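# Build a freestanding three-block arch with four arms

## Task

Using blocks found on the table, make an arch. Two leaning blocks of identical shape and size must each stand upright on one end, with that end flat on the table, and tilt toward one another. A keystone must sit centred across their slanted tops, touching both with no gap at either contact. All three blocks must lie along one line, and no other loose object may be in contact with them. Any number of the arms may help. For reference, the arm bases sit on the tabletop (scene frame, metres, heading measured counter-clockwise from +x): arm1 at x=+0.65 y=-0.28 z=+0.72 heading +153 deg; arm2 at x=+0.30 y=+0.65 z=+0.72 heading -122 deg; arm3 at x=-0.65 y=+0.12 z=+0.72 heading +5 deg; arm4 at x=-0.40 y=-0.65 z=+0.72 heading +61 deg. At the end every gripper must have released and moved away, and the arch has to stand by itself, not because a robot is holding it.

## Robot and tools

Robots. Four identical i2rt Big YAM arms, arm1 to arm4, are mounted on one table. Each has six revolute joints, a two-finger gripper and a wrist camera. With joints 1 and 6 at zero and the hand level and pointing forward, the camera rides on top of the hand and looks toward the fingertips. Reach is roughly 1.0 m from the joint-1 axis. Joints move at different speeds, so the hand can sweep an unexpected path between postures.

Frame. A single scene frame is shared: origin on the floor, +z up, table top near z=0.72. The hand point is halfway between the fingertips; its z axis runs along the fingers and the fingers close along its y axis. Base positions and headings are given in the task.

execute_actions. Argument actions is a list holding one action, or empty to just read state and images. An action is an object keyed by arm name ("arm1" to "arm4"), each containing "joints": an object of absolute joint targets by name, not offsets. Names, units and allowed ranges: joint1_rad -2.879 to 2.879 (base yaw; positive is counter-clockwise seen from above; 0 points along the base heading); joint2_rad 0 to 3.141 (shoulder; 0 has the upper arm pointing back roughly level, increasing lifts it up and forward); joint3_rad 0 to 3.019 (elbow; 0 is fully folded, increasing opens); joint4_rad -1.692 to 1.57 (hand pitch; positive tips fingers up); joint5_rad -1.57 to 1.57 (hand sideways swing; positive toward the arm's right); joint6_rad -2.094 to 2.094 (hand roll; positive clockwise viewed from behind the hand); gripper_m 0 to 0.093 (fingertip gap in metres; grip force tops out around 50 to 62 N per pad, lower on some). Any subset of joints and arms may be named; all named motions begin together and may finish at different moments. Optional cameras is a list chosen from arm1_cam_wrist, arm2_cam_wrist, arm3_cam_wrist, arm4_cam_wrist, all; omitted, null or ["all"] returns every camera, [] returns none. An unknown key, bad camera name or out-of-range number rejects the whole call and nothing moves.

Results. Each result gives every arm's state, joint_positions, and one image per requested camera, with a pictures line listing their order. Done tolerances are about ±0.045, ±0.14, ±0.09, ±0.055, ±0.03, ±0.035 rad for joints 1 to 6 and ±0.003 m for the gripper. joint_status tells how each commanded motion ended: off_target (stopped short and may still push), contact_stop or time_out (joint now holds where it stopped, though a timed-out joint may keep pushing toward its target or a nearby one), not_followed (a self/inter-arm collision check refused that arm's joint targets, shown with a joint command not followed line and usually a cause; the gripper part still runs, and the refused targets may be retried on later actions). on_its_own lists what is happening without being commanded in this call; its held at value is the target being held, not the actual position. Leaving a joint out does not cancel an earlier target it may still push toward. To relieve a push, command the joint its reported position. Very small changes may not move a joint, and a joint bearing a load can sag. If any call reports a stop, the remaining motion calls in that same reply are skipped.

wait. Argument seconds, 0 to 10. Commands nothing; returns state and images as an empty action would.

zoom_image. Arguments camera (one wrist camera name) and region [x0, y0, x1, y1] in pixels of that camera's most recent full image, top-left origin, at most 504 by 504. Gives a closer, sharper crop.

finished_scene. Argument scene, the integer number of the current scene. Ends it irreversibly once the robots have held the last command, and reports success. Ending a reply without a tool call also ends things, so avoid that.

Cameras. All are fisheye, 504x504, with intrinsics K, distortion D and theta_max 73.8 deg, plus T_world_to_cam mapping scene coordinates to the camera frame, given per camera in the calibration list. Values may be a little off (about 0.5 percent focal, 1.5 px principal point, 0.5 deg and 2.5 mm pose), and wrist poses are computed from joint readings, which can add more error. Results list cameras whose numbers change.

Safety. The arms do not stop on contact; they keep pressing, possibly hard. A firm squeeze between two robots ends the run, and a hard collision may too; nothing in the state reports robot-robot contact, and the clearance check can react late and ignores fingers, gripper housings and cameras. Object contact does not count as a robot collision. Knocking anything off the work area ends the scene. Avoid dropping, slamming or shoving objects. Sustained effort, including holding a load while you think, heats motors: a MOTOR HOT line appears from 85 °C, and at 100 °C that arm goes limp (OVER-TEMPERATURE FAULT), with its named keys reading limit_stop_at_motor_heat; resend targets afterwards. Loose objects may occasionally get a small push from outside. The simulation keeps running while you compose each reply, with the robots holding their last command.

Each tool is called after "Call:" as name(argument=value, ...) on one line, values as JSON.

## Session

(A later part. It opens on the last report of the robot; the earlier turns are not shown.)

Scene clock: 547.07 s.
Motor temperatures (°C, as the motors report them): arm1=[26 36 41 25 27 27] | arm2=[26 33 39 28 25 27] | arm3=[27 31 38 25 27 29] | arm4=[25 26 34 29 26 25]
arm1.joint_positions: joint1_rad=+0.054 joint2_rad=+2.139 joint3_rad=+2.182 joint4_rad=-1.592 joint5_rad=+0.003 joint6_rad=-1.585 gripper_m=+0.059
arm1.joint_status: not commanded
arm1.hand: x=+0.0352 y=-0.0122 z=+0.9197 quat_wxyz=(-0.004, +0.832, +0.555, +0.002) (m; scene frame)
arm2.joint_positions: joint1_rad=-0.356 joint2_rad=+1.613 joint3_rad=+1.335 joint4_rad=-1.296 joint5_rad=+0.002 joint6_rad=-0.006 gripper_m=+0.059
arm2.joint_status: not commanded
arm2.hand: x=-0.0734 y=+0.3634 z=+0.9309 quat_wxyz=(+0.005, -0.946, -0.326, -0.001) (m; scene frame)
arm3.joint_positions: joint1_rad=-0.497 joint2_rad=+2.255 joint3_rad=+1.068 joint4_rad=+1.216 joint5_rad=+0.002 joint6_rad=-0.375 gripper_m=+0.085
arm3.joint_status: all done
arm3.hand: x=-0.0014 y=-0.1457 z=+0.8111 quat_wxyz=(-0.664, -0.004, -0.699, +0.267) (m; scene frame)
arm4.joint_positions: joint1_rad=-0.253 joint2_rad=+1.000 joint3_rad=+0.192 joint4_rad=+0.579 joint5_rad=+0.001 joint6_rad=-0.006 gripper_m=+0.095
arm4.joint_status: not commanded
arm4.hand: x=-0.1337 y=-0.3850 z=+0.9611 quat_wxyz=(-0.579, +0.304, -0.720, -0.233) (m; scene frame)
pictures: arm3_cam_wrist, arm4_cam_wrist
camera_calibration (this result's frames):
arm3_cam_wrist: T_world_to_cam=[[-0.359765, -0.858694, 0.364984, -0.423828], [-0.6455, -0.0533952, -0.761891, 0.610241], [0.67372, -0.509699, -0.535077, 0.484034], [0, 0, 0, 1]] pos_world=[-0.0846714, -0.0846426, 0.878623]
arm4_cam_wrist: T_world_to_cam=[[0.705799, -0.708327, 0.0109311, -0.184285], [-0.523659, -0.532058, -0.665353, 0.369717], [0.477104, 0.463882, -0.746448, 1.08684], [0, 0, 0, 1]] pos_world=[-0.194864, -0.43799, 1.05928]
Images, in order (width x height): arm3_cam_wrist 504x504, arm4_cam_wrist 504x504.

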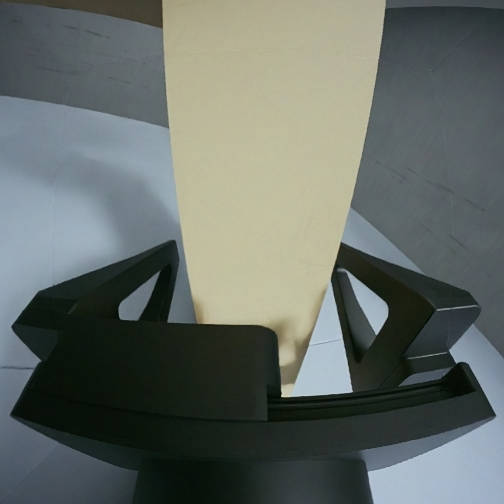

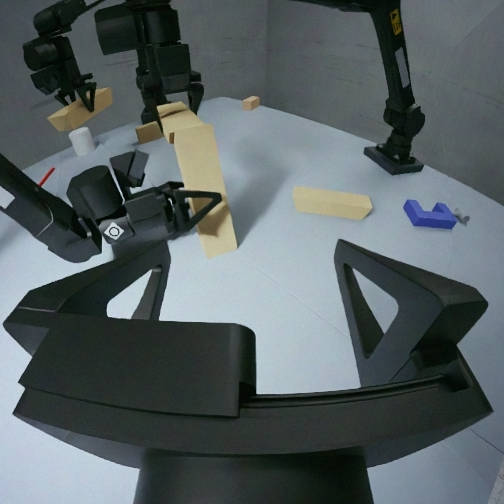

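Call:
execute_actions(actions=[{"arm3":{"joints":{"joint2_rad":2.2,"joint3_rad":0.913,"joint4_rad":1.3}}}], cameras=[])

Call:
execute_actions(actions=[{"arm3":{"joints":{"joint2_rad":2.13,"joint3_rad":0.70,"joint4_rad":1.42}}}], cameras=["arm4_cam_wrist"])

Scene clock: 553.77 s.
Motor temperatures (°C, as the motors report them): arm1=[26 36 41 25 27 27] | arm2=[26 33 39 28 25 27] | arm3=[27 31 38 25 27 29] | arm4=[25 26 34 29 26 25]
arm1.joint_positions: joint1_rad=+0.054 joint2_rad=+2.139 joint3_rad=+2.182 joint4_rad=-1.592 joint5_rad=+0.003 joint6_rad=-1.585 gripper_m=+0.059
arm1.joint_status: not commanded
arm1.hand: x=+0.0352 y=-0.0122 z=+0.9197 quat_wxyz=(-0.004, +0.832, +0.555, +0.002) (m; scene frame)
arm2.joint_positions: joint1_rad=-0.356 joint2_rad=+1.613 joint3_rad=+1.335 joint4_rad=-1.296 joint5_rad=+0.002 joint6_rad=-0.006 gripper_m=+0.059
arm2.joint_status: not commanded
arm2.hand: x=-0.0734 y=+0.3634 z=+0.9309 quat_wxyz=(+0.005, -0.946, -0.326, -0.001) (m; scene frame)
arm3.joint_positions: joint1_rad=-0.497 joint2_rad=+2.201 joint3_rad=+0.909 joint4_rad=+1.277 joint5_rad=+0.002 joint6_rad=-0.375 gripper_m=+0.085
arm3.joint_status: all done
arm3.hand: x=-0.0493 y=-0.1262 z=+0.8031 quat_wxyz=(-0.649, -0.005, -0.714, +0.261) (m; scene frame)
arm4.joint_positions: joint1_rad=-0.253 joint2_rad=+1.000 joint3_rad=+0.192 joint4_rad=+0.579 joint5_rad=+0.001 joint6_rad=-0.006 gripper_m=+0.095
arm4.joint_status: not commanded
arm4.hand: x=-0.1337 y=-0.3850 z=+0.9611 quat_wxyz=(-0.579, +0.304, -0.720, -0.233) (m; scene frame)
pictures: none
No camera images: the call's "cameras" was empty. Leave "cameras" out to get every camera's image.

Scene clock: 554.73 s.
Motor temperatures (°C, as the motors report them): arm1=[26 36 41 25 27 27] | arm2=[26 33 39 28 25 27] | arm3=[27 31 38 25 27 29] | arm4=[25 26 34 29 26 25]
arm1.joint_positions: joint1_rad=+0.054 joint2_rad=+2.139 joint3_rad=+2.182 joint4_rad=-1.592 joint5_rad=+0.003 joint6_rad=-1.585 gripper_m=+0.059
arm1.joint_status: not commanded
arm1.hand: x=+0.0352 y=-0.0122 z=+0.9197 quat_wxyz=(-0.004, +0.832, +0.555, +0.002) (m; scene frame)
arm2.joint_positions: joint1_rad=-0.356 joint2_rad=+1.613 joint3_rad=+1.335 joint4_rad=-1.296 joint5_rad=+0.002 joint6_rad=-0.006 gripper_m=+0.059
arm2.joint_status: not commanded
arm2.hand: x=-0.0734 y=+0.3634 z=+0.9309 quat_wxyz=(+0.005, -0.946, -0.326, -0.001) (m; scene frame)
arm3.joint_positions: joint1_rad=-0.497 joint2_rad=+2.130 joint3_rad=+0.697 joint4_rad=+1.397 joint5_rad=+0.002 joint6_rad=-0.375 gripper_m=+0.085
arm3.joint_status: all done
arm3.hand: x=-0.1163 y=-0.0989 z=+0.8064 quat_wxyz=(-0.643, -0.005, -0.721, +0.258) (m; scene frame)
arm4.joint_positions: joint1_rad=-0.253 joint2_rad=+1.000 joint3_rad=+0.192 joint4_rad=+0.579 joint5_rad=+0.001 joint6_rad=-0.006 gripper_m=+0.095
arm4.joint_status: not commanded
arm4.hand: x=-0.1337 y=-0.3850 z=+0.9611 quat_wxyz=(-0.579, +0.304, -0.720, -0.233) (m; scene frame)
pictures: arm4_cam_wrist
camera_calibration (this result's frames):
arm4_cam_wrist: T_world_to_cam=[[0.705799, -0.708327, 0.0109311, -0.184285], [-0.523659, -0.532058, -0.665353, 0.369717], [0.477104, 0.463882, -0.746448, 1.08684], [0, 0, 0, 1]] pos_world=[-0.194864, -0.43799, 1.05928]
Images, in order (width x height): arm4_cam_wrist 504x504.

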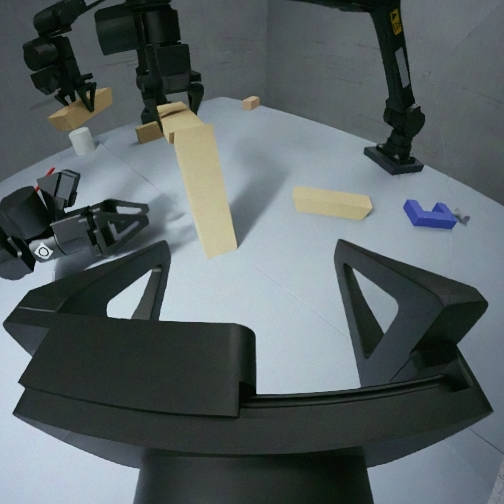

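Call:
execute_actions(actions=[{"arm2":{"joints":{"joint2_rad":1.6,"joint3_rad":0.62,"joint4_rad":0.62}},"arm3":{"joints":{"joint2_rad":1.6,"joint3_rad":0.35,"joint4_rad":1.0,"joint6_rad":0,"joint1_rad":-0.33}}}], cameras=["arm3_cam_wrist"])

Call:
execute_actions(actions=[{"arm2":{"joints":{"joint1_rad":0.176,"joint2_rad":1.64,"joint3_rad":0.57,"joint4_rad":0.74}}}], cameras=["arm3_cam_wrist"])

Scene clock: 568.50 s.
Motor temperatures (°C, as the motors report them): arm1=[26 37 41 25 27 27] | arm2=[26 33 39 28 25 27] | arm3=[27 30 37 25 27 29] | arm4=[25 26 34 29 26 25]
arm1.joint_positions: joint1_rad=+0.054 joint2_rad=+2.139 joint3_rad=+2.182 joint4_rad=-1.592 joint5_rad=+0.003 joint6_rad=-1.585 gripper_m=+0.059
arm1.joint_status: not commanded
arm1.hand: x=+0.0352 y=-0.0122 z=+0.9197 quat_wxyz=(-0.004, +0.832, +0.555, +0.002) (m; scene frame)
arm2.joint_positions: joint1_rad=-0.356 joint2_rad=+1.610 joint3_rad=+0.604 joint4_rad=+0.579 joint5_rad=+0.001 joint6_rad=-0.004 gripper_m=+0.059
arm2.joint_status: all done
arm2.hand: x=-0.1219 y=+0.3265 z=+0.8573 quat_wxyz=(-0.171, -0.795, -0.274, +0.514) (m; scene frame)
arm3.joint_positions: joint1_rad=-0.321 joint2_rad=+1.603 joint3_rad=+0.350 joint4_rad=+1.016 joint5_rad=-0.001 joint6_rad=-0.010 gripper_m=+0.085
arm3.joint_status: all done
arm3.hand: x=-0.2014 y=+0.0233 z=+0.8650 quat_wxyz=(-0.613, -0.079, -0.783, +0.067) (m; scene frame)
arm4.joint_positions: joint1_rad=-0.253 joint2_rad=+1.000 joint3_rad=+0.192 joint4_rad=+0.579 joint5_rad=+0.001 joint6_rad=-0.006 gripper_m=+0.095
arm4.joint_status: not commanded
arm4.hand: x=-0.1337 y=-0.3850 z=+0.9611 quat_wxyz=(-0.579, +0.304, -0.720, -0.233) (m; scene frame)
pictures: arm3_cam_wrist
camera_calibration (this result's frames):
arm3_cam_wrist: T_world_to_cam=[[-0.205729, -0.978583, 0.00709614, -0.0270064], [-0.754746, 0.154047, -0.637674, 0.396886], [0.622924, -0.136544, -0.770274, 0.918246], [0, 0, 0, 1]] pos_world=[-0.278006, 0.0378136, 0.960576]
Images, in order (width x height): arm3_cam_wrist 504x504.

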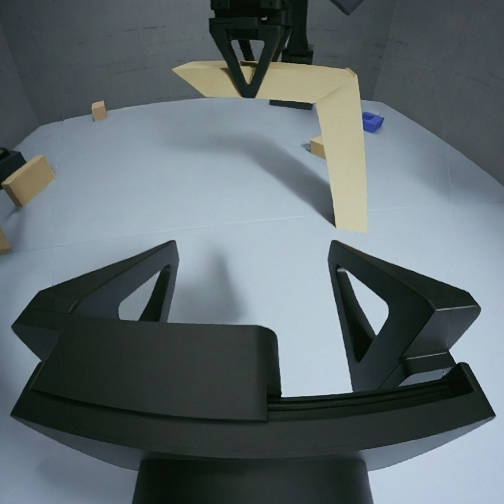

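Scene clock: 569.70 s.
Motor temperatures (°C, as the motors report them): arm1=[26 37 41 25 27 27] | arm2=[26 33 39 28 25 27] | arm3=[27 30 37 25 27 29] | arm4=[25 26 34 29 26 25]
arm1.joint_positions: joint1_rad=+0.054 joint2_rad=+2.139 joint3_rad=+2.182 joint4_rad=-1.592 joint5_rad=+0.003 joint6_rad=-1.585 gripper_m=+0.059
arm1.joint_status: not commanded
arm1.hand: x=+0.0352 y=-0.0122 z=+0.9197 quat_wxyz=(-0.004, +0.832, +0.555, +0.002) (m; scene frame)
arm2.joint_positions: joint1_rad=+0.182 joint2_rad=+1.662 joint3_rad=+0.550 joint4_rad=+0.701 joint5_rad=-0.002 joint6_rad=-0.004 gripper_m=+0.059
arm2.joint_status: all done
arm2.hand: x=+0.1100 y=+0.1694 z=+0.8344 quat_wxyz=(-0.305, -0.690, -0.474, +0.453) (m; scene frame)
arm3.joint_positions: joint1_rad=-0.321 joint2_rad=+1.603 joint3_rad=+0.350 joint4_rad=+1.016 joint5_rad=-0.001 joint6_rad=-0.010 gripper_m=+0.085
arm3.joint_status: not commanded
arm3.hand: x=-0.2014 y=+0.0233 z=+0.8650 quat_wxyz=(-0.613, -0.079, -0.783, +0.067) (m; scene frame)
arm4.joint_positions: joint1_rad=-0.253 joint2_rad=+1.000 joint3_rad=+0.192 joint4_rad=+0.579 joint5_rad=+0.001 joint6_rad=-0.006 gripper_m=+0.095
arm4.joint_status: not commanded
arm4.hand: x=-0.1337 y=-0.3850 z=+0.9611 quat_wxyz=(-0.579, +0.304, -0.720, -0.233) (m; scene frame)
pictures: arm3_cam_wrist
camera_calibration (this result's frames):
arm3_cam_wrist: T_world_to_cam=[[-0.205729, -0.978583, 0.00709614, -0.0270064], [-0.754746, 0.154047, -0.637674, 0.396886], [0.622924, -0.136544, -0.770274, 0.918246], [0, 0, 0, 1]] pos_world=[-0.278006, 0.0378136, 0.960576]
Images, in order (width x height): arm3_cam_wrist 504x504.

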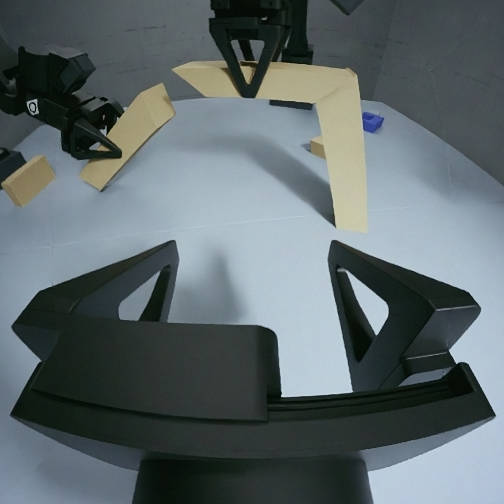

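Call:
execute_actions(actions=[{"arm2":{"joints":{"joint2_rad":1.77,"joint4_rad":0.89}}}], cameras=["arm3_cam_wrist"])

Call:
zoom_image(camera="arm3_cam_wrist", region=[40, 40, 260, 230])

Scene clock: 574.70 s.
Motor temperatures (°C, as the motors report them): arm1=[26 37 41 25 27 27] | arm2=[26 33 38 28 25 27] | arm3=[27 30 37 25 27 29] | arm4=[25 26 34 29 26 25]
arm1.joint_positions: joint1_rad=+0.054 joint2_rad=+2.139 joint3_rad=+2.182 joint4_rad=-1.592 joint5_rad=+0.003 joint6_rad=-1.585 gripper_m=+0.059
arm1.joint_status: not commanded
arm1.hand: x=+0.0352 y=-0.0122 z=+0.9197 quat_wxyz=(-0.004, +0.832, +0.555, +0.002) (m; scene frame)
arm2.joint_positions: joint1_rad=+0.182 joint2_rad=+1.772 joint3_rad=+0.550 joint4_rad=+0.855 joint5_rad=-0.002 joint6_rad=-0.001 gripper_m=+0.059
arm2.joint_status: all done
arm2.hand: x=+0.1078 y=+0.1641 z=+0.8148 quat_wxyz=(-0.316, -0.680, -0.466, +0.468) (m; scene frame)
arm3.joint_positions: joint1_rad=-0.321 joint2_rad=+1.603 joint3_rad=+0.350 joint4_rad=+1.016 joint5_rad=-0.001 joint6_rad=-0.010 gripper_m=+0.085
arm3.joint_status: not commanded
arm3.hand: x=-0.2014 y=+0.0233 z=+0.8650 quat_wxyz=(-0.613, -0.079, -0.783, +0.067) (m; scene frame)
arm4.joint_positions: joint1_rad=-0.253 joint2_rad=+1.000 joint3_rad=+0.192 joint4_rad=+0.579 joint5_rad=+0.001 joint6_rad=-0.006 gripper_m=+0.095
arm4.joint_status: not commanded
arm4.hand: x=-0.1337 y=-0.3850 z=+0.9611 quat_wxyz=(-0.579, +0.304, -0.720, -0.233) (m; scene frame)
pictures: arm3_cam_wrist
camera_calibration (this result's frames):
arm3_cam_wrist: T_world_to_cam=[[-0.205729, -0.978583, 0.00709614, -0.0270064], [-0.754746, 0.154047, -0.637674, 0.396886], [0.622924, -0.136544, -0.770274, 0.918246], [0, 0, 0, 1]] pos_world=[-0.278006, 0.0378136, 0.960576]
Images, in order (width x height): arm3_cam_wrist 504x504.

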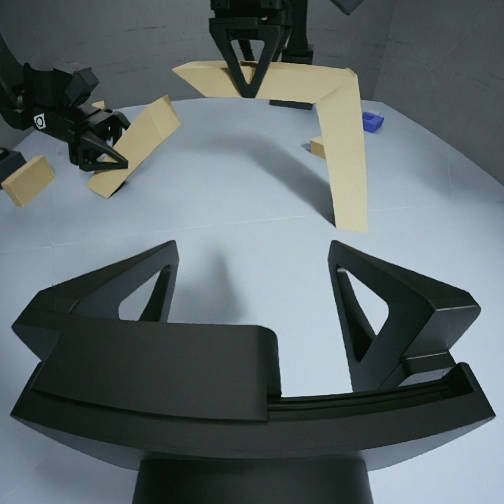

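Region (40, 40, 260, 230) of arm3_cam_wrist's 504x504 image, scaled by 2.291, with more detail than that image has; it fills the top 435 rows of this view, and the rest is white.

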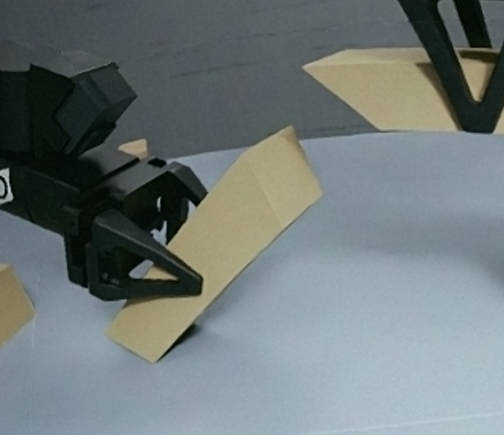

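Call:
execute_actions(actions=[], cameras=["arm2_cam_wrist","arm4_cam_wrist","arm1_cam_wrist"])

Scene clock: 595.40 s.
Motor temperatures (°C, as the motors report them): arm1=[26 37 42 25 27 27] | arm2=[26 32 37 28 25 27] | arm3=[27 29 36 25 27 29] | arm4=[25 26 34 29 26 25]
arm1.joint_positions: joint1_rad=+0.054 joint2_rad=+2.139 joint3_rad=+2.182 joint4_rad=-1.592 joint5_rad=+0.003 joint6_rad=-1.585 gripper_m=+0.059
arm1.joint_status: not commanded
arm1.hand: x=+0.0352 y=-0.0122 z=+0.9197 quat_wxyz=(-0.004, +0.832, +0.555, +0.002) (m; scene frame)
arm2.joint_positions: joint1_rad=+0.182 joint2_rad=+1.772 joint3_rad=+0.550 joint4_rad=+0.855 joint5_rad=-0.002 joint6_rad=-0.001 gripper_m=+0.059
arm2.joint_status: all done
arm2.hand: x=+0.1078 y=+0.1641 z=+0.8148 quat_wxyz=(-0.316, -0.680, -0.466, +0.468) (m; scene frame)
arm3.joint_positions: joint1_rad=-0.321 joint2_rad=+1.603 joint3_rad=+0.350 joint4_rad=+1.016 joint5_rad=-0.001 joint6_rad=-0.010 gripper_m=+0.085
arm3.joint_status: not commanded
arm3.hand: x=-0.2014 y=+0.0233 z=+0.8650 quat_wxyz=(-0.613, -0.079, -0.783, +0.067) (m; scene frame)
arm4.joint_positions: joint1_rad=-0.253 joint2_rad=+1.000 joint3_rad=+0.192 joint4_rad=+0.579 joint5_rad=+0.001 joint6_rad=-0.006 gripper_m=+0.095
arm4.joint_status: not commanded
arm4.hand: x=-0.1337 y=-0.3850 z=+0.9611 quat_wxyz=(-0.579, +0.304, -0.720, -0.233) (m; scene frame)
pictures: arm1_cam_wrist, arm2_cam_wrist, arm4_cam_wrist
camera_calibration (this result's frames):
arm1_cam_wrist: T_world_to_cam=[[-0.920286, 0.391218, 0.00459033, 0.0322595], [0.317384, 0.739637, 0.593469, -0.546496], [0.228781, 0.547618, -0.804844, 0.863878], [0, 0, 0, 1]] pos_world=[0.00549826, -0.0814869, 1.01947]
arm2_cam_wrist: T_world_to_cam=[[-0.924757, 0.380452, 0.0090359, 0.0321707], [0.311483, 0.77033, -0.55639, 0.297401], [-0.21864, -0.511711, -0.830872, 0.906946], [0, 0, 0, 1]] pos_world=[0.135409, 0.222757, 0.918737]
arm4_cam_wrist: T_world_to_cam=[[0.705799, -0.708327, 0.0109311, -0.184285], [-0.523659, -0.532058, -0.665353, 0.369717], [0.477104, 0.463882, -0.746448, 1.08684], [0, 0, 0, 1]] pos_world=[-0.194864, -0.43799, 1.05928]
Images, in order (width x height): arm1_cam_wrist 504x504, arm2_cam_wrist 504x504, arm4_cam_wrist 504x504.

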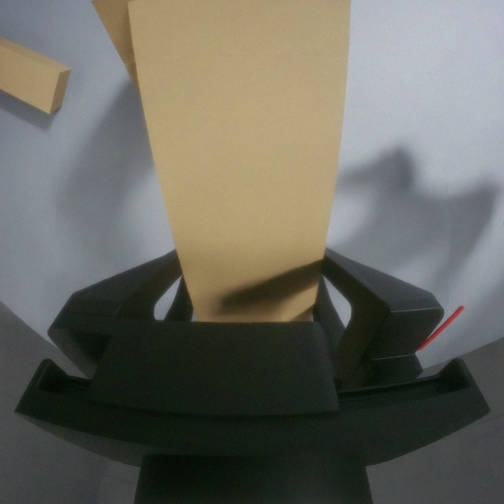

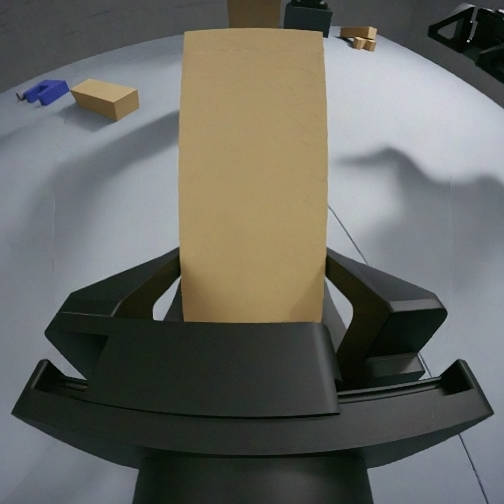

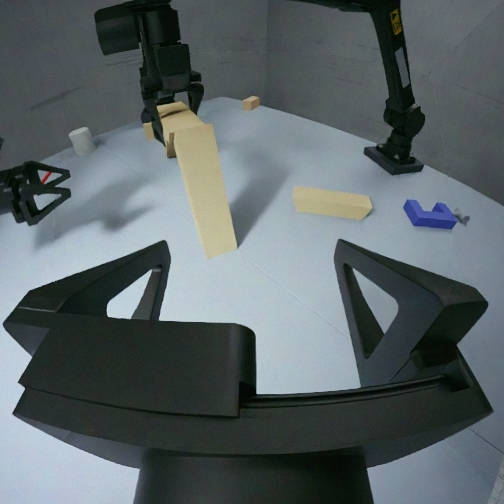

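Call:
execute_actions(actions=[{"arm2":{"joints":{"joint2_rad":1.55,"joint4_rad":0.72}}}], cameras=[])

Call:
execute_actions(actions=[{"arm2":{"joints":{"joint1_rad":0.62}},"arm3":{"joints":{"joint1_rad":-0.1}}}], cameras=[])

Call:
execute_actions(actions=[{"arm2":{"joints":{"joint2_rad":1.5,"joint3_rad":0.80,"joint4_rad":-0.40}}}], cameras=["arm3_cam_wrist","arm2_cam_wrist"])

Scene clock: 613.17 s.
Motor temperatures (°C, as the motors report them): arm1=[26 38 42 25 27 27] | arm2=[26 32 37 29 25 27] | arm3=[27 29 36 25 27 29] | arm4=[25 26 34 29 26 25]
arm1.joint_positions: joint1_rad=+0.054 joint2_rad=+2.139 joint3_rad=+2.182 joint4_rad=-1.592 joint5_rad=+0.003 joint6_rad=-1.585 gripper_m=+0.059
arm1.joint_status: not commanded
arm1.hand: x=+0.0352 y=-0.0122 z=+0.9197 quat_wxyz=(-0.004, +0.832, +0.555, +0.002) (m; scene frame)
arm2.joint_positions: joint1_rad=+0.182 joint2_rad=+1.562 joint3_rad=+0.550 joint4_rad=+0.708 joint5_rad=-0.002 joint6_rad=-0.001 gripper_m=+0.059
arm2.joint_status: all done
arm2.hand: x=+0.1083 y=+0.1643 z=+0.8862 quat_wxyz=(-0.331, -0.665, -0.456, +0.489) (m; scene frame)
arm3.joint_positions: joint1_rad=-0.321 joint2_rad=+1.603 joint3_rad=+0.350 joint4_rad=+1.016 joint5_rad=-0.001 joint6_rad=-0.010 gripper_m=+0.085
arm3.joint_status: not commanded
arm3.hand: x=-0.2014 y=+0.0233 z=+0.8650 quat_wxyz=(-0.613, -0.079, -0.783, +0.067) (m; scene frame)
arm4.joint_positions: joint1_rad=-0.253 joint2_rad=+1.000 joint3_rad=+0.192 joint4_rad=+0.579 joint5_rad=+0.001 joint6_rad=-0.006 gripper_m=+0.095
arm4.joint_status: not commanded
arm4.hand: x=-0.1337 y=-0.3850 z=+0.9611 quat_wxyz=(-0.579, +0.304, -0.720, -0.233) (m; scene frame)
pictures: none
No camera images: the call's "cameras" was empty. Leave "cameras" out to get every camera's image.

Scene clock: 614.30 s.
Motor temperatures (°C, as the motors report them): arm1=[26 38 42 25 27 27] | arm2=[26 32 37 29 25 27] | arm3=[27 29 36 25 27 29] | arm4=[25 26 34 29 26 25]
arm1.joint_positions: joint1_rad=+0.054 joint2_rad=+2.139 joint3_rad=+2.182 joint4_rad=-1.592 joint5_rad=+0.003 joint6_rad=-1.585 gripper_m=+0.059
arm1.joint_status: not commanded
arm1.hand: x=+0.0352 y=-0.0122 z=+0.9197 quat_wxyz=(-0.004, +0.832, +0.555, +0.002) (m; scene frame)
arm2.joint_positions: joint1_rad=+0.628 joint2_rad=+1.562 joint3_rad=+0.550 joint4_rad=+0.708 joint5_rad=-0.002 joint6_rad=-0.001 gripper_m=+0.059
arm2.joint_status: all done
arm2.hand: x=+0.3372 y=+0.1290 z=+0.8850 quat_wxyz=(-0.431, -0.549, -0.592, +0.403) (m; scene frame)
arm3.joint_positions: joint1_rad=-0.103 joint2_rad=+1.603 joint3_rad=+0.350 joint4_rad=+1.016 joint5_rad=+0.000 joint6_rad=-0.009 gripper_m=+0.085
arm3.joint_status: all done
arm3.hand: x=-0.1912 y=+0.1227 z=+0.8650 quat_wxyz=(-0.617, +0.006, -0.787, +0.000) (m; scene frame)
arm4.joint_positions: joint1_rad=-0.253 joint2_rad=+1.000 joint3_rad=+0.192 joint4_rad=+0.579 joint5_rad=+0.001 joint6_rad=-0.006 gripper_m=+0.095
arm4.joint_status: not commanded
arm4.hand: x=-0.1337 y=-0.3850 z=+0.9611 quat_wxyz=(-0.579, +0.304, -0.720, -0.233) (m; scene frame)
pictures: none
No camera images: the call's "cameras" was empty. Leave "cameras" out to get every camera's image.

Scene clock: 615.90 s.
Motor temperatures (°C, as the motors report them): arm1=[26 38 42 25 27 27] | arm2=[26 32 37 29 25 27] | arm3=[27 29 36 25 27 29] | arm4=[25 26 34 29 26 25]
arm1.joint_positions: joint1_rad=+0.054 joint2_rad=+2.139 joint3_rad=+2.182 joint4_rad=-1.592 joint5_rad=+0.003 joint6_rad=-1.585 gripper_m=+0.059
arm1.joint_status: not commanded
arm1.hand: x=+0.0352 y=-0.0122 z=+0.9197 quat_wxyz=(-0.004, +0.832, +0.555, +0.002) (m; scene frame)
arm2.joint_positions: joint1_rad=+0.628 joint2_rad=+1.517 joint3_rad=+0.771 joint4_rad=-0.398 joint5_rad=-0.002 joint6_rad=-0.001 gripper_m=+0.059
arm2.joint_status: all done
arm2.hand: x=+0.3318 y=+0.2013 z=+0.8025 quat_wxyz=(-0.152, -0.666, -0.716, +0.143) (m; scene frame)
arm3.joint_positions: joint1_rad=-0.103 joint2_rad=+1.603 joint3_rad=+0.350 joint4_rad=+1.016 joint5_rad=+0.000 joint6_rad=-0.009 gripper_m=+0.085
arm3.joint_status: not commanded
arm3.hand: x=-0.1912 y=+0.1227 z=+0.8650 quat_wxyz=(-0.617, +0.006, -0.787, +0.000) (m; scene frame)
arm4.joint_positions: joint1_rad=-0.253 joint2_rad=+1.000 joint3_rad=+0.192 joint4_rad=+0.579 joint5_rad=+0.001 joint6_rad=-0.006 gripper_m=+0.095
arm4.joint_status: not commanded
arm4.hand: x=-0.1337 y=-0.3850 z=+0.9611 quat_wxyz=(-0.579, +0.304, -0.720, -0.233) (m; scene frame)
pictures: arm2_cam_wrist, arm3_cam_wrist
camera_calibration (this result's frames):
arm2_cam_wrist: T_world_to_cam=[[-0.997927, -0.0621706, 0.0166124, 0.332574], [-0.0579294, 0.980303, 0.188814, -0.32562], [-0.0280239, 0.187461, -0.981872, 0.881936], [0, 0, 0, 1]] pos_world=[0.337737, 0.174555, 0.921906]
arm3_cam_wrist: T_world_to_cam=[[0.00958961, -0.999941, 0.00501769, 0.117982], [-0.770102, -0.010586, -0.637833, 0.406757], [0.637849, 0.00225244, -0.770158, 0.911233], [0, 0, 0, 1]] pos_world=[-0.269116, 0.120229, 0.960645]
Images, in order (width x height): arm2_cam_wrist 504x504, arm3_cam_wrist 504x504.

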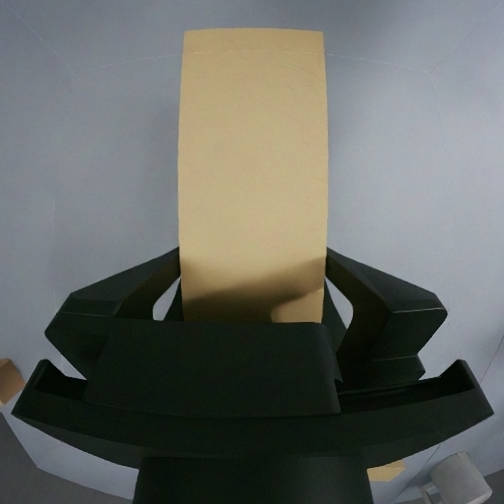

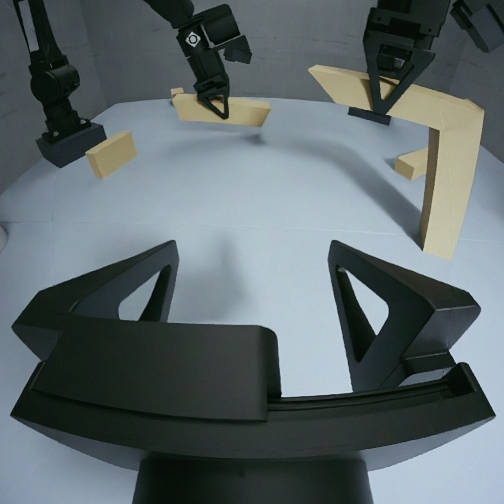

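Call:
zoom_image(camera="arm3_cam_wrist", region=[130, 40, 330, 160])

Region (130, 40, 330, 160) of arm3_cam_wrist's 504x504 image, scaled by 2.520, with more detail than that image has; it fills the top 302 rows of this view, and the rest is white.

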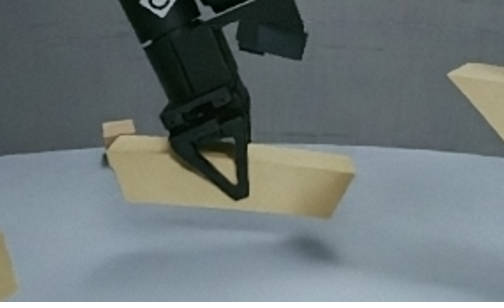

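Call:
execute_actions(actions=[{"arm2":{"joints":{"joint2_rad":1.69,"joint4_rad":-0.15}}}], cameras=["arm3_cam_wrist"])

Call:
zoom_image(camera="arm3_cam_wrist", region=[130, 40, 330, 160])

Scene clock: 623.23 s.
Motor temperatures (°C, as the motors report them): arm1=[26 38 42 25 27 27] | arm2=[26 32 38 28 25 27] | arm3=[27 29 36 25 27 29] | arm4=[25 26 34 29 26 25]
arm1.joint_positions: joint1_rad=+0.054 joint2_rad=+2.139 joint3_rad=+2.182 joint4_rad=-1.592 joint5_rad=+0.003 joint6_rad=-1.585 gripper_m=+0.059
arm1.joint_status: not commanded
arm1.hand: x=+0.0352 y=-0.0122 z=+0.9197 quat_wxyz=(-0.004, +0.832, +0.555, +0.002) (m; scene frame)
arm2.joint_positions: joint1_rad=+0.628 joint2_rad=+1.679 joint3_rad=+0.772 joint4_rad=-0.189 joint5_rad=+0.002 joint6_rad=-0.002 gripper_m=+0.059
arm2.joint_status: all done
arm2.hand: x=+0.3327 y=+0.1754 z=+0.7531 quat_wxyz=(-0.168, -0.662, -0.712, +0.161) (m; scene frame)
arm3.joint_positions: joint1_rad=-0.103 joint2_rad=+1.603 joint3_rad=+0.350 joint4_rad=+1.016 joint5_rad=+0.000 joint6_rad=-0.009 gripper_m=+0.085
arm3.joint_status: not commanded
arm3.hand: x=-0.1912 y=+0.1227 z=+0.8650 quat_wxyz=(-0.617, +0.006, -0.787, +0.000) (m; scene frame)
arm4.joint_positions: joint1_rad=-0.253 joint2_rad=+1.000 joint3_rad=+0.192 joint4_rad=+0.579 joint5_rad=+0.001 joint6_rad=-0.006 gripper_m=+0.095
arm4.joint_status: not commanded
arm4.hand: x=-0.1337 y=-0.3850 z=+0.9611 quat_wxyz=(-0.579, +0.304, -0.720, -0.233) (m; scene frame)
pictures: arm3_cam_wrist
camera_calibration (this result's frames):
arm3_cam_wrist: T_world_to_cam=[[0.00958961, -0.999941, 0.00501769, 0.117982], [-0.770102, -0.010586, -0.637833, 0.406757], [0.637849, 0.00225244, -0.770158, 0.911233], [0, 0, 0, 1]] pos_world=[-0.269116, 0.120229, 0.960645]
Images, in order (width x height): arm3_cam_wrist 504x504.

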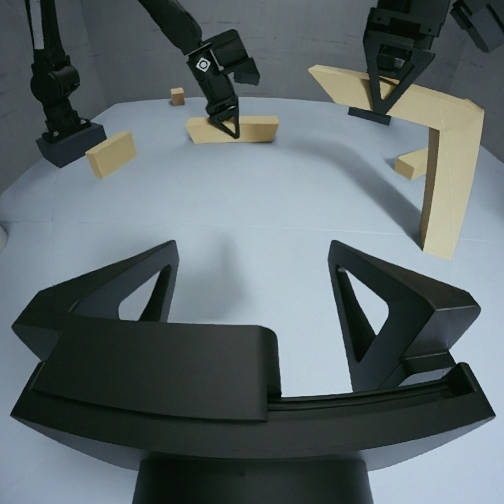

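Region (130, 40, 330, 160) of arm3_cam_wrist's 504x504 image, scaled by 2.520, with more detail than that image has; it fills the top 302 rows of this view, and the rest is white.

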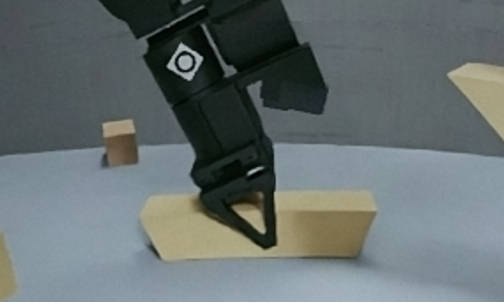

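Call:
execute_actions(actions=[{"arm2":{"joints":{"gripper_m":0.09}}}], cameras=[])

Call:
execute_actions(actions=[{"arm2":{"joints":{"joint2_rad":1.69,"joint3_rad":1.19,"joint4_rad":-1.05}}}], cameras=["arm2_cam_wrist"])

Scene clock: 630.70 s.
Motor temperatures (°C, as the motors report them): arm1=[26 38 42 25 27 27] | arm2=[26 32 38 28 25 27] | arm3=[27 29 36 25 27 29] | arm4=[25 26 34 29 26 25]
arm1.joint_positions: joint1_rad=+0.054 joint2_rad=+2.139 joint3_rad=+2.182 joint4_rad=-1.592 joint5_rad=+0.003 joint6_rad=-1.585 gripper_m=+0.059
arm1.joint_status: not commanded
arm1.hand: x=+0.0352 y=-0.0122 z=+0.9197 quat_wxyz=(-0.004, +0.832, +0.555, +0.002) (m; scene frame)
arm2.joint_positions: joint1_rad=+0.628 joint2_rad=+1.680 joint3_rad=+0.772 joint4_rad=-0.165 joint5_rad=+0.002 joint6_rad=-0.002 gripper_m=+0.090
arm2.joint_status: all done
arm2.hand: x=+0.3331 y=+0.1702 z=+0.7553 quat_wxyz=(-0.176, -0.660, -0.710, +0.169) (m; scene frame)
arm3.joint_positions: joint1_rad=-0.103 joint2_rad=+1.603 joint3_rad=+0.350 joint4_rad=+1.016 joint5_rad=+0.000 joint6_rad=-0.009 gripper_m=+0.085
arm3.joint_status: not commanded
arm3.hand: x=-0.1912 y=+0.1227 z=+0.8650 quat_wxyz=(-0.617, +0.006, -0.787, +0.000) (m; scene frame)
arm4.joint_positions: joint1_rad=-0.253 joint2_rad=+1.000 joint3_rad=+0.192 joint4_rad=+0.579 joint5_rad=+0.001 joint6_rad=-0.006 gripper_m=+0.095
arm4.joint_status: not commanded
arm4.hand: x=-0.1337 y=-0.3850 z=+0.9611 quat_wxyz=(-0.579, +0.304, -0.720, -0.233) (m; scene frame)
pictures: none
No camera images: the call's "cameras" was empty. Leave "cameras" out to get every camera's image.

Scene clock: 632.20 s.
Motor temperatures (°C, as the motors report them): arm1=[26 38 42 25 27 27] | arm2=[26 32 38 28 25 27] | arm3=[27 29 36 25 27 29] | arm4=[25 26 34 29 26 25]
arm1.joint_positions: joint1_rad=+0.054 joint2_rad=+2.139 joint3_rad=+2.182 joint4_rad=-1.592 joint5_rad=+0.003 joint6_rad=-1.585 gripper_m=+0.059
arm1.joint_status: not commanded
arm1.hand: x=+0.0352 y=-0.0122 z=+0.9197 quat_wxyz=(-0.004, +0.832, +0.555, +0.002) (m; scene frame)
arm2.joint_positions: joint1_rad=+0.628 joint2_rad=+1.684 joint3_rad=+1.167 joint4_rad=-1.040 joint5_rad=+0.002 joint6_rad=-0.002 gripper_m=+0.090
arm2.joint_status: all done
arm2.hand: x=+0.3323 y=+0.1856 z=+0.8375 quat_wxyz=(-0.001, -0.681, -0.732, +0.005) (m; scene frame)
arm3.joint_positions: joint1_rad=-0.103 joint2_rad=+1.603 joint3_rad=+0.350 joint4_rad=+1.016 joint5_rad=+0.000 joint6_rad=-0.009 gripper_m=+0.085
arm3.joint_status: not commanded
arm3.hand: x=-0.1912 y=+0.1227 z=+0.8650 quat_wxyz=(-0.617, +0.006, -0.787, +0.000) (m; scene frame)
arm4.joint_positions: joint1_rad=-0.253 joint2_rad=+1.000 joint3_rad=+0.192 joint4_rad=+0.579 joint5_rad=+0.001 joint6_rad=-0.006 gripper_m=+0.095
arm4.joint_status: not commanded
arm4.hand: x=-0.1337 y=-0.3850 z=+0.9611 quat_wxyz=(-0.579, +0.304, -0.720, -0.233) (m; scene frame)
pictures: arm2_cam_wrist
camera_calibration (this result's frames):
arm2_cam_wrist: T_world_to_cam=[[-0.997398, -0.0683099, 0.0230481, 0.327109], [-0.0432055, 0.822296, 0.567418, -0.609441], [-0.0577126, 0.564945, -0.823108, 0.726207], [0, 0, 0, 1]] pos_world=[0.341838, 0.113218, 0.936015]
Images, in order (width x height): arm2_cam_wrist 504x504.

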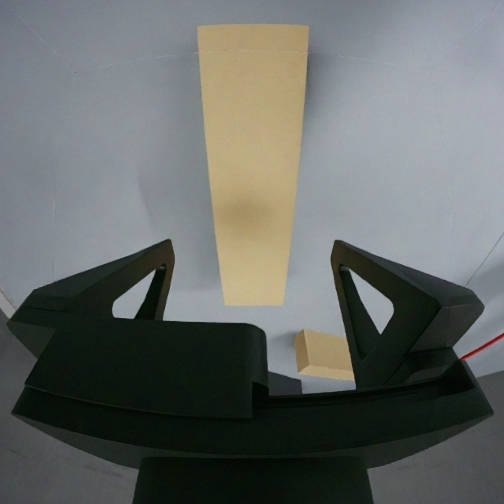

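Call:
execute_actions(actions=[{"arm2":{"joints":{"joint2_rad":1.865,"joint3_rad":1.095,"joint4_rad":-0.78}}}], cameras=[])

Call:
execute_actions(actions=[{"arm2":{"joints":{"gripper_m":0.03}}}], cameras=[])

Scene clock: 637.53 s.
Motor temperatures (°C, as the motors report them): arm1=[26 38 42 25 27 27] | arm2=[26 32 38 28 25 27] | arm3=[27 29 36 25 27 29] | arm4=[25 26 34 29 26 25]
arm1.joint_positions: joint1_rad=+0.054 joint2_rad=+2.139 joint3_rad=+2.182 joint4_rad=-1.592 joint5_rad=+0.003 joint6_rad=-1.585 gripper_m=+0.059
arm1.joint_status: not commanded
arm1.hand: x=+0.0352 y=-0.0122 z=+0.9197 quat_wxyz=(-0.004, +0.832, +0.555, +0.002) (m; scene frame)
arm2.joint_positions: joint1_rad=+0.629 joint2_rad=+1.853 joint3_rad=+1.099 joint4_rad=-0.791 joint5_rad=+0.002 joint6_rad=+0.000 gripper_m=+0.090
arm2.joint_status: all done
arm2.hand: x=+0.3332 y=+0.1760 z=+0.7413 quat_wxyz=(-0.006, -0.681, -0.732, +0.009) (m; scene frame)
arm3.joint_positions: joint1_rad=-0.103 joint2_rad=+1.603 joint3_rad=+0.350 joint4_rad=+1.016 joint5_rad=+0.000 joint6_rad=-0.009 gripper_m=+0.085
arm3.joint_status: not commanded
arm3.hand: x=-0.1912 y=+0.1227 z=+0.8650 quat_wxyz=(-0.617, +0.006, -0.787, +0.000) (m; scene frame)
arm4.joint_positions: joint1_rad=-0.253 joint2_rad=+1.000 joint3_rad=+0.192 joint4_rad=+0.579 joint5_rad=+0.001 joint6_rad=-0.006 gripper_m=+0.095
arm4.joint_status: not commanded
arm4.hand: x=-0.1337 y=-0.3850 z=+0.9611 quat_wxyz=(-0.579, +0.304, -0.720, -0.233) (m; scene frame)
pictures: none
No camera images: the call's "cameras" was empty. Leave "cameras" out to get every camera's image.

Scene clock: 638.17 s.
Motor temperatures (°C, as the motors report them): arm1=[26 38 42 25 27 27] | arm2=[26 32 38 28 25 27] | arm3=[27 29 36 25 27 29] | arm4=[25 26 34 29 26 25]
arm1.joint_positions: joint1_rad=+0.054 joint2_rad=+2.139 joint3_rad=+2.182 joint4_rad=-1.592 joint5_rad=+0.003 joint6_rad=-1.585 gripper_m=+0.059
arm1.joint_status: not commanded
arm1.hand: x=+0.0352 y=-0.0122 z=+0.9197 quat_wxyz=(-0.004, +0.832, +0.555, +0.002) (m; scene frame)
arm2.joint_positions: joint1_rad=+0.629 joint2_rad=+1.853 joint3_rad=+1.099 joint4_rad=-0.789 joint5_rad=+0.002 joint6_rad=+0.001 gripper_m=+0.059
arm2.joint_status: gripper_m off_target (ended at +0.059, target +0.030)
arm2.hand: x=+0.3333 y=+0.1756 z=+0.7411 quat_wxyz=(-0.006, -0.682, -0.732, +0.010) (m; scene frame)
arm3.joint_positions: joint1_rad=-0.103 joint2_rad=+1.603 joint3_rad=+0.350 joint4_rad=+1.016 joint5_rad=+0.000 joint6_rad=-0.009 gripper_m=+0.085
arm3.joint_status: not commanded
arm3.hand: x=-0.1912 y=+0.1227 z=+0.8650 quat_wxyz=(-0.617, +0.006, -0.787, +0.000) (m; scene frame)
arm4.joint_positions: joint1_rad=-0.253 joint2_rad=+1.000 joint3_rad=+0.192 joint4_rad=+0.579 joint5_rad=+0.001 joint6_rad=-0.006 gripper_m=+0.095
arm4.joint_status: not commanded
arm4.hand: x=-0.1337 y=-0.3850 z=+0.9611 quat_wxyz=(-0.579, +0.304, -0.720, -0.233) (m; scene frame)
pictures: none
No camera images: the call's "cameras" was empty. Leave "cameras" out to get every camera's image.

Call:
execute_actions(actions=[{"arm2":{"joints":{"joint2_rad":1.58,"joint3_rad":1.25,"joint4_rad":-1.2}}}], cameras=[])

Call:
execute_actions(actions=[{"arm2":{"joints":{"joint2_rad":1.45,"joint3_rad":0.95,"joint4_rad":-0.1}}}], cameras=[])

Call:
execute_actions(actions=[{"arm2":{"joints":{"joint2_rad":1.5,"joint3_rad":0.62,"joint4_rad":0.55}},"arm3":{"joints":{"joint1_rad":-0.25}}}], cameras=["arm3_cam_wrist"])

Scene clock: 650.13 s.
Motor temperatures (°C, as the motors report them): arm1=[26 38 42 25 27 27] | arm2=[26 33 37 28 25 27] | arm3=[27 29 36 25 27 29] | arm4=[25 26 34 29 26 25]
arm1.joint_positions: joint1_rad=+0.054 joint2_rad=+2.139 joint3_rad=+2.182 joint4_rad=-1.592 joint5_rad=+0.003 joint6_rad=-1.585 gripper_m=+0.059
arm1.joint_status: not commanded
arm1.hand: x=+0.0352 y=-0.0122 z=+0.9197 quat_wxyz=(-0.004, +0.832, +0.555, +0.002) (m; scene frame)
arm2.joint_positions: joint1_rad=+0.629 joint2_rad=+1.599 joint3_rad=+1.223 joint4_rad=-1.190 joint5_rad=+0.002 joint6_rad=+0.001 gripper_m=+0.059
arm2.joint_status: all done
arm2.hand: x=+0.3324 y=+0.1956 z=+0.8945 quat_wxyz=(+0.002, -0.682, -0.732, +0.002) (m; scene frame)
arm3.joint_positions: joint1_rad=-0.103 joint2_rad=+1.603 joint3_rad=+0.350 joint4_rad=+1.016 joint5_rad=+0.000 joint6_rad=-0.009 gripper_m=+0.085
arm3.joint_status: not commanded
arm3.hand: x=-0.1912 y=+0.1227 z=+0.8650 quat_wxyz=(-0.617, +0.006, -0.787, +0.000) (m; scene frame)
arm4.joint_positions: joint1_rad=-0.253 joint2_rad=+1.000 joint3_rad=+0.192 joint4_rad=+0.579 joint5_rad=+0.001 joint6_rad=-0.006 gripper_m=+0.095
arm4.joint_status: not commanded
arm4.hand: x=-0.1337 y=-0.3850 z=+0.9611 quat_wxyz=(-0.579, +0.304, -0.720, -0.233) (m; scene frame)
pictures: none
No camera images: the call's "cameras" was empty. Leave "cameras" out to get every camera's image.

Scene clock: 651.70 s.
Motor temperatures (°C, as the motors report them): arm1=[26 38 42 25 27 27] | arm2=[26 33 38 28 25 27] | arm3=[27 29 36 25 27 29] | arm4=[25 26 34 29 26 25]
arm1.joint_positions: joint1_rad=+0.054 joint2_rad=+2.139 joint3_rad=+2.182 joint4_rad=-1.592 joint5_rad=+0.003 joint6_rad=-1.585 gripper_m=+0.059
arm1.joint_status: not commanded
arm1.hand: x=+0.0352 y=-0.0122 z=+0.9197 quat_wxyz=(-0.004, +0.832, +0.555, +0.002) (m; scene frame)
arm2.joint_positions: joint1_rad=+0.629 joint2_rad=+1.474 joint3_rad=+0.918 joint4_rad=-0.135 joint5_rad=+0.002 joint6_rad=+0.001 gripper_m=+0.059
arm2.joint_status: all done
arm2.hand: x=+0.3404 y=+0.0858 z=+0.9283 quat_wxyz=(-0.308, -0.617, -0.663, +0.290) (m; scene frame)
arm3.joint_positions: joint1_rad=-0.103 joint2_rad=+1.603 joint3_rad=+0.350 joint4_rad=+1.016 joint5_rad=+0.000 joint6_rad=-0.009 gripper_m=+0.085
arm3.joint_status: not commanded
arm3.hand: x=-0.1912 y=+0.1227 z=+0.8650 quat_wxyz=(-0.617, +0.006, -0.787, +0.000) (m; scene frame)
arm4.joint_positions: joint1_rad=-0.253 joint2_rad=+1.000 joint3_rad=+0.192 joint4_rad=+0.579 joint5_rad=+0.001 joint6_rad=-0.006 gripper_m=+0.095
arm4.joint_status: not commanded
arm4.hand: x=-0.1337 y=-0.3850 z=+0.9611 quat_wxyz=(-0.579, +0.304, -0.720, -0.233) (m; scene frame)
pictures: none
No camera images: the call's "cameras" was empty. Leave "cameras" out to get every camera's image.

Scene clock: 652.97 s.
Motor temperatures (°C, as the motors report them): arm1=[26 38 42 25 27 27] | arm2=[26 33 38 28 25 27] | arm3=[27 29 36 25 27 29] | arm4=[25 26 34 29 26 25]
arm1.joint_positions: joint1_rad=+0.054 joint2_rad=+2.139 joint3_rad=+2.182 joint4_rad=-1.592 joint5_rad=+0.003 joint6_rad=-1.585 gripper_m=+0.059
arm1.joint_status: not commanded
arm1.hand: x=+0.0352 y=-0.0122 z=+0.9197 quat_wxyz=(-0.004, +0.832, +0.555, +0.002) (m; scene frame)
arm2.joint_positions: joint1_rad=+0.629 joint2_rad=+1.526 joint3_rad=+0.583 joint4_rad=+0.510 joint5_rad=+0.002 joint6_rad=+0.001 gripper_m=+0.059
arm2.joint_status: all done
arm2.hand: x=+0.3369 y=+0.1322 z=+0.8727 quat_wxyz=(-0.391, -0.575, -0.618, +0.367) (m; scene frame)
arm3.joint_positions: joint1_rad=-0.247 joint2_rad=+1.603 joint3_rad=+0.350 joint4_rad=+1.016 joint5_rad=+0.000 joint6_rad=-0.008 gripper_m=+0.085
arm3.joint_status: all done
arm3.hand: x=-0.1955 y=+0.0565 z=+0.8650 quat_wxyz=(-0.615, -0.051, -0.786, +0.044) (m; scene frame)
arm4.joint_positions: joint1_rad=-0.253 joint2_rad=+1.000 joint3_rad=+0.192 joint4_rad=+0.579 joint5_rad=+0.001 joint6_rad=-0.006 gripper_m=+0.095
arm4.joint_status: not commanded
arm4.hand: x=-0.1337 y=-0.3850 z=+0.9611 quat_wxyz=(-0.579, +0.304, -0.720, -0.233) (m; scene frame)
pictures: arm3_cam_wrist
camera_calibration (this result's frames):
arm3_cam_wrist: T_world_to_cam=[[-0.134288, -0.990928, 0.00540444, 0.0228636], [-0.763753, 0.100024, -0.637712, 0.397529], [0.631386, -0.0897644, -0.770256, 0.918138], [0, 0, 0, 1]] pos_world=[-0.273015, 0.06531, 0.960587]
Images, in order (width x height): arm3_cam_wrist 504x504.

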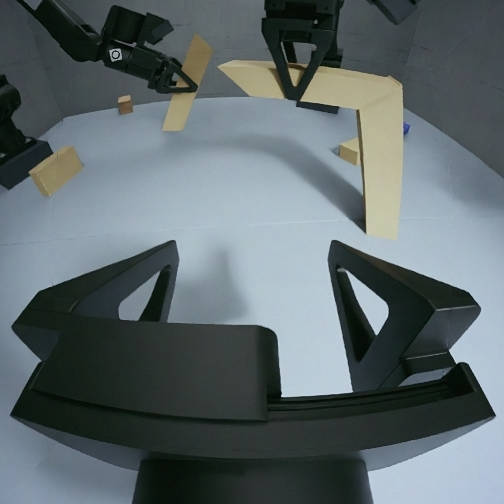

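Call:
execute_actions(actions=[{"arm2":{"joints":{"joint4_rad":0.60}}}], cameras=["arm3_cam_wrist","arm4_cam_wrist"])

Scene clock: 669.93 s.
Motor temperatures (°C, as the motors report them): arm1=[26 39 42 25 27 27] | arm2=[26 33 39 29 25 27] | arm3=[27 29 36 25 27 29] | arm4=[25 26 34 29 26 25]
arm1.joint_positions: joint1_rad=+0.054 joint2_rad=+2.139 joint3_rad=+2.182 joint4_rad=-1.592 joint5_rad=+0.003 joint6_rad=-1.585 gripper_m=+0.059
arm1.joint_status: not commanded
arm1.hand: x=+0.0352 y=-0.0122 z=+0.9197 quat_wxyz=(-0.004, +0.832, +0.555, +0.002) (m; scene frame)
arm2.joint_positions: joint1_rad=+0.629 joint2_rad=+1.526 joint3_rad=+0.583 joint4_rad=+0.559 joint5_rad=+0.002 joint6_rad=+0.001 gripper_m=+0.059
arm2.joint_status: all done
arm2.hand: x=+0.3373 y=+0.1274 z=+0.8838 quat_wxyz=(-0.407, -0.565, -0.608, +0.381) (m; scene frame)
arm3.joint_positions: joint1_rad=-0.247 joint2_rad=+1.603 joint3_rad=+0.350 joint4_rad=+1.016 joint5_rad=+0.000 joint6_rad=-0.008 gripper_m=+0.085
arm3.joint_status: not commanded
arm3.hand: x=-0.1955 y=+0.0565 z=+0.8650 quat_wxyz=(-0.615, -0.051, -0.786, +0.044) (m; scene frame)
arm4.joint_positions: joint1_rad=-0.253 joint2_rad=+1.000 joint3_rad=+0.192 joint4_rad=+0.579 joint5_rad=+0.001 joint6_rad=-0.006 gripper_m=+0.095
arm4.joint_status: not commanded
arm4.hand: x=-0.1337 y=-0.3850 z=+0.9611 quat_wxyz=(-0.579, +0.304, -0.720, -0.233) (m; scene frame)
pictures: arm3_cam_wrist, arm4_cam_wrist
camera_calibration (this result's frames):
arm3_cam_wrist: T_world_to_cam=[[-0.134288, -0.990928, 0.00540444, 0.0228636], [-0.763753, 0.100024, -0.637712, 0.397529], [0.631386, -0.0897644, -0.770256, 0.918138], [0, 0, 0, 1]] pos_world=[-0.273015, 0.06531, 0.960587]
arm4_cam_wrist: T_world_to_cam=[[0.705799, -0.708327, 0.0109311, -0.184285], [-0.523659, -0.532058, -0.665353, 0.369717], [0.477104, 0.463882, -0.746448, 1.08684], [0, 0, 0, 1]] pos_world=[-0.194864, -0.43799, 1.05928]
Images, in order (width x height): arm3_cam_wrist 504x504, arm4_cam_wrist 504x504.

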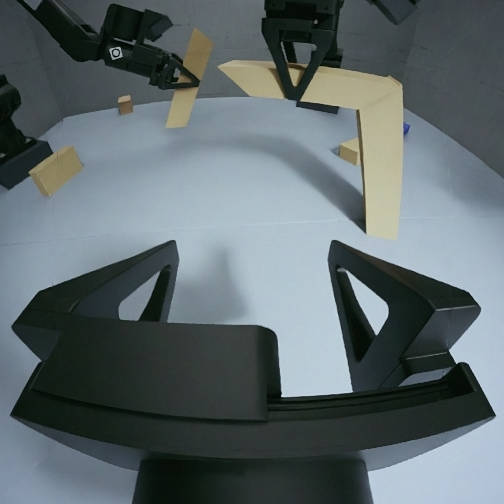

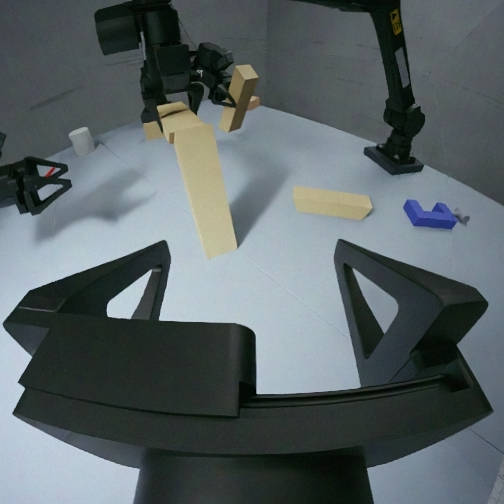

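Call:
execute_actions(actions=[{"arm2":{"joints":{"joint1_rad":0.179,"joint4_rad":0.63}}}], cameras=["arm3_cam_wrist","arm4_cam_wrist"])

Scene clock: 677.33 s.
Motor temperatures (°C, as the motors report them): arm1=[26 39 43 25 27 27] | arm2=[26 33 39 29 25 27] | arm3=[27 29 36 25 27 29] | arm4=[25 26 34 29 26 25]
arm1.joint_positions: joint1_rad=+0.054 joint2_rad=+2.139 joint3_rad=+2.182 joint4_rad=-1.592 joint5_rad=+0.003 joint6_rad=-1.585 gripper_m=+0.059
arm1.joint_status: not commanded
arm1.hand: x=+0.0352 y=-0.0122 z=+0.9197 quat_wxyz=(-0.004, +0.832, +0.555, +0.002) (m; scene frame)
arm2.joint_positions: joint1_rad=+0.171 joint2_rad=+1.526 joint3_rad=+0.583 joint4_rad=+0.590 joint5_rad=+0.002 joint6_rad=+0.001 gripper_m=+0.059
arm2.joint_status: all done
arm2.hand: x=+0.1009 y=+0.1626 z=+0.8919 quat_wxyz=(-0.316, -0.681, -0.459, +0.475) (m; scene frame)
arm3.joint_positions: joint1_rad=-0.247 joint2_rad=+1.603 joint3_rad=+0.350 joint4_rad=+1.016 joint5_rad=+0.000 joint6_rad=-0.008 gripper_m=+0.085
arm3.joint_status: not commanded
arm3.hand: x=-0.1955 y=+0.0565 z=+0.8650 quat_wxyz=(-0.615, -0.051, -0.786, +0.044) (m; scene frame)
arm4.joint_positions: joint1_rad=-0.253 joint2_rad=+1.000 joint3_rad=+0.192 joint4_rad=+0.579 joint5_rad=+0.001 joint6_rad=-0.006 gripper_m=+0.095
arm4.joint_status: not commanded
arm4.hand: x=-0.1337 y=-0.3850 z=+0.9611 quat_wxyz=(-0.579, +0.304, -0.720, -0.233) (m; scene frame)
pictures: arm3_cam_wrist, arm4_cam_wrist
camera_calibration (this result's frames):
arm3_cam_wrist: T_world_to_cam=[[-0.134288, -0.990928, 0.00540444, 0.0228636], [-0.763753, 0.100024, -0.637712, 0.397529], [0.631386, -0.0897644, -0.770256, 0.918138], [0, 0, 0, 1]] pos_world=[-0.273015, 0.06531, 0.960587]
arm4_cam_wrist: T_world_to_cam=[[0.705799, -0.708327, 0.0109311, -0.184285], [-0.523659, -0.532058, -0.665353, 0.369717], [0.477104, 0.463882, -0.746448, 1.08684], [0, 0, 0, 1]] pos_world=[-0.194864, -0.43799, 1.05928]
Images, in order (width x height): arm3_cam_wrist 504x504, arm4_cam_wrist 504x504.

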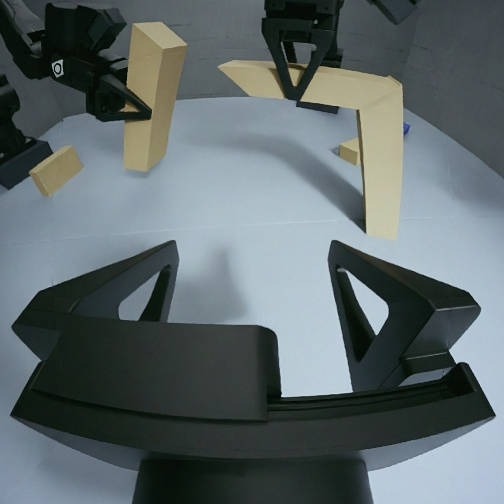

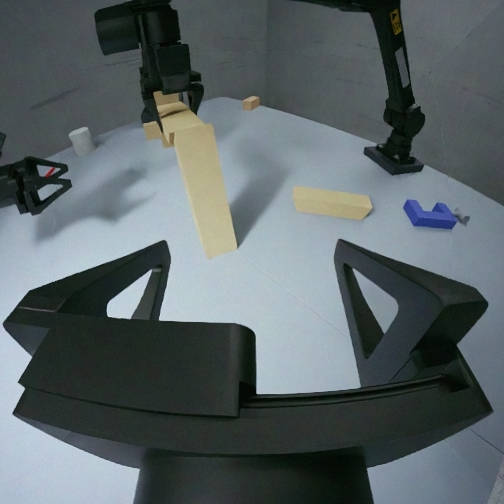

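Call:
execute_actions(actions=[{"arm2":{"joints":{"joint1_rad":0.19,"joint2_rad":1.73,"joint4_rad":0.825}}}], cameras=["arm3_cam_wrist"])

Scene clock: 682.97 s.
Motor temperatures (°C, as the motors report them): arm1=[26 39 43 25 27 27] | arm2=[26 33 39 29 25 27] | arm3=[27 29 36 25 27 29] | arm4=[25 26 34 29 26 25]
arm1.joint_positions: joint1_rad=+0.054 joint2_rad=+2.139 joint3_rad=+2.182 joint4_rad=-1.592 joint5_rad=+0.003 joint6_rad=-1.585 gripper_m=+0.059
arm1.joint_status: not commanded
arm1.hand: x=+0.0352 y=-0.0122 z=+0.9197 quat_wxyz=(-0.004, +0.832, +0.555, +0.002) (m; scene frame)
arm2.joint_positions: joint1_rad=+0.183 joint2_rad=+1.732 joint3_rad=+0.591 joint4_rad=+0.796 joint5_rad=+0.002 joint6_rad=+0.004 gripper_m=+0.059
arm2.joint_status: all done
arm2.hand: x=+0.1020 y=+0.1492 z=+0.8365 quat_wxyz=(-0.322, -0.677, -0.461, +0.475) (m; scene frame)
arm3.joint_positions: joint1_rad=-0.247 joint2_rad=+1.603 joint3_rad=+0.350 joint4_rad=+1.016 joint5_rad=+0.000 joint6_rad=-0.008 gripper_m=+0.085
arm3.joint_status: not commanded
arm3.hand: x=-0.1955 y=+0.0565 z=+0.8650 quat_wxyz=(-0.615, -0.051, -0.786, +0.044) (m; scene frame)
arm4.joint_positions: joint1_rad=-0.253 joint2_rad=+1.000 joint3_rad=+0.192 joint4_rad=+0.579 joint5_rad=+0.001 joint6_rad=-0.006 gripper_m=+0.095
arm4.joint_status: not commanded
arm4.hand: x=-0.1337 y=-0.3850 z=+0.9611 quat_wxyz=(-0.579, +0.304, -0.720, -0.233) (m; scene frame)
pictures: arm3_cam_wrist
camera_calibration (this result's frames):
arm3_cam_wrist: T_world_to_cam=[[-0.134288, -0.990928, 0.00540444, 0.0228636], [-0.763753, 0.100024, -0.637712, 0.397529], [0.631386, -0.0897644, -0.770256, 0.918138], [0, 0, 0, 1]] pos_world=[-0.273015, 0.06531, 0.960587]
Images, in order (width x height): arm3_cam_wrist 504x504.

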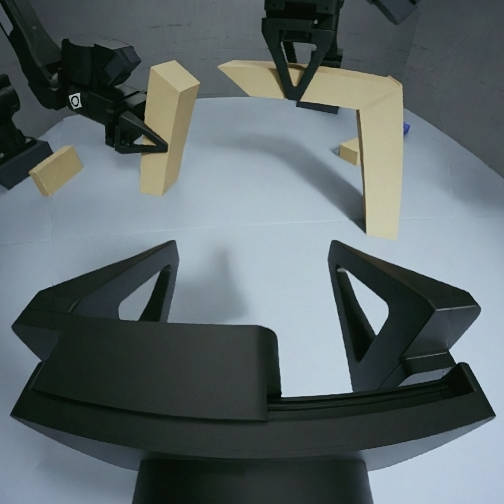

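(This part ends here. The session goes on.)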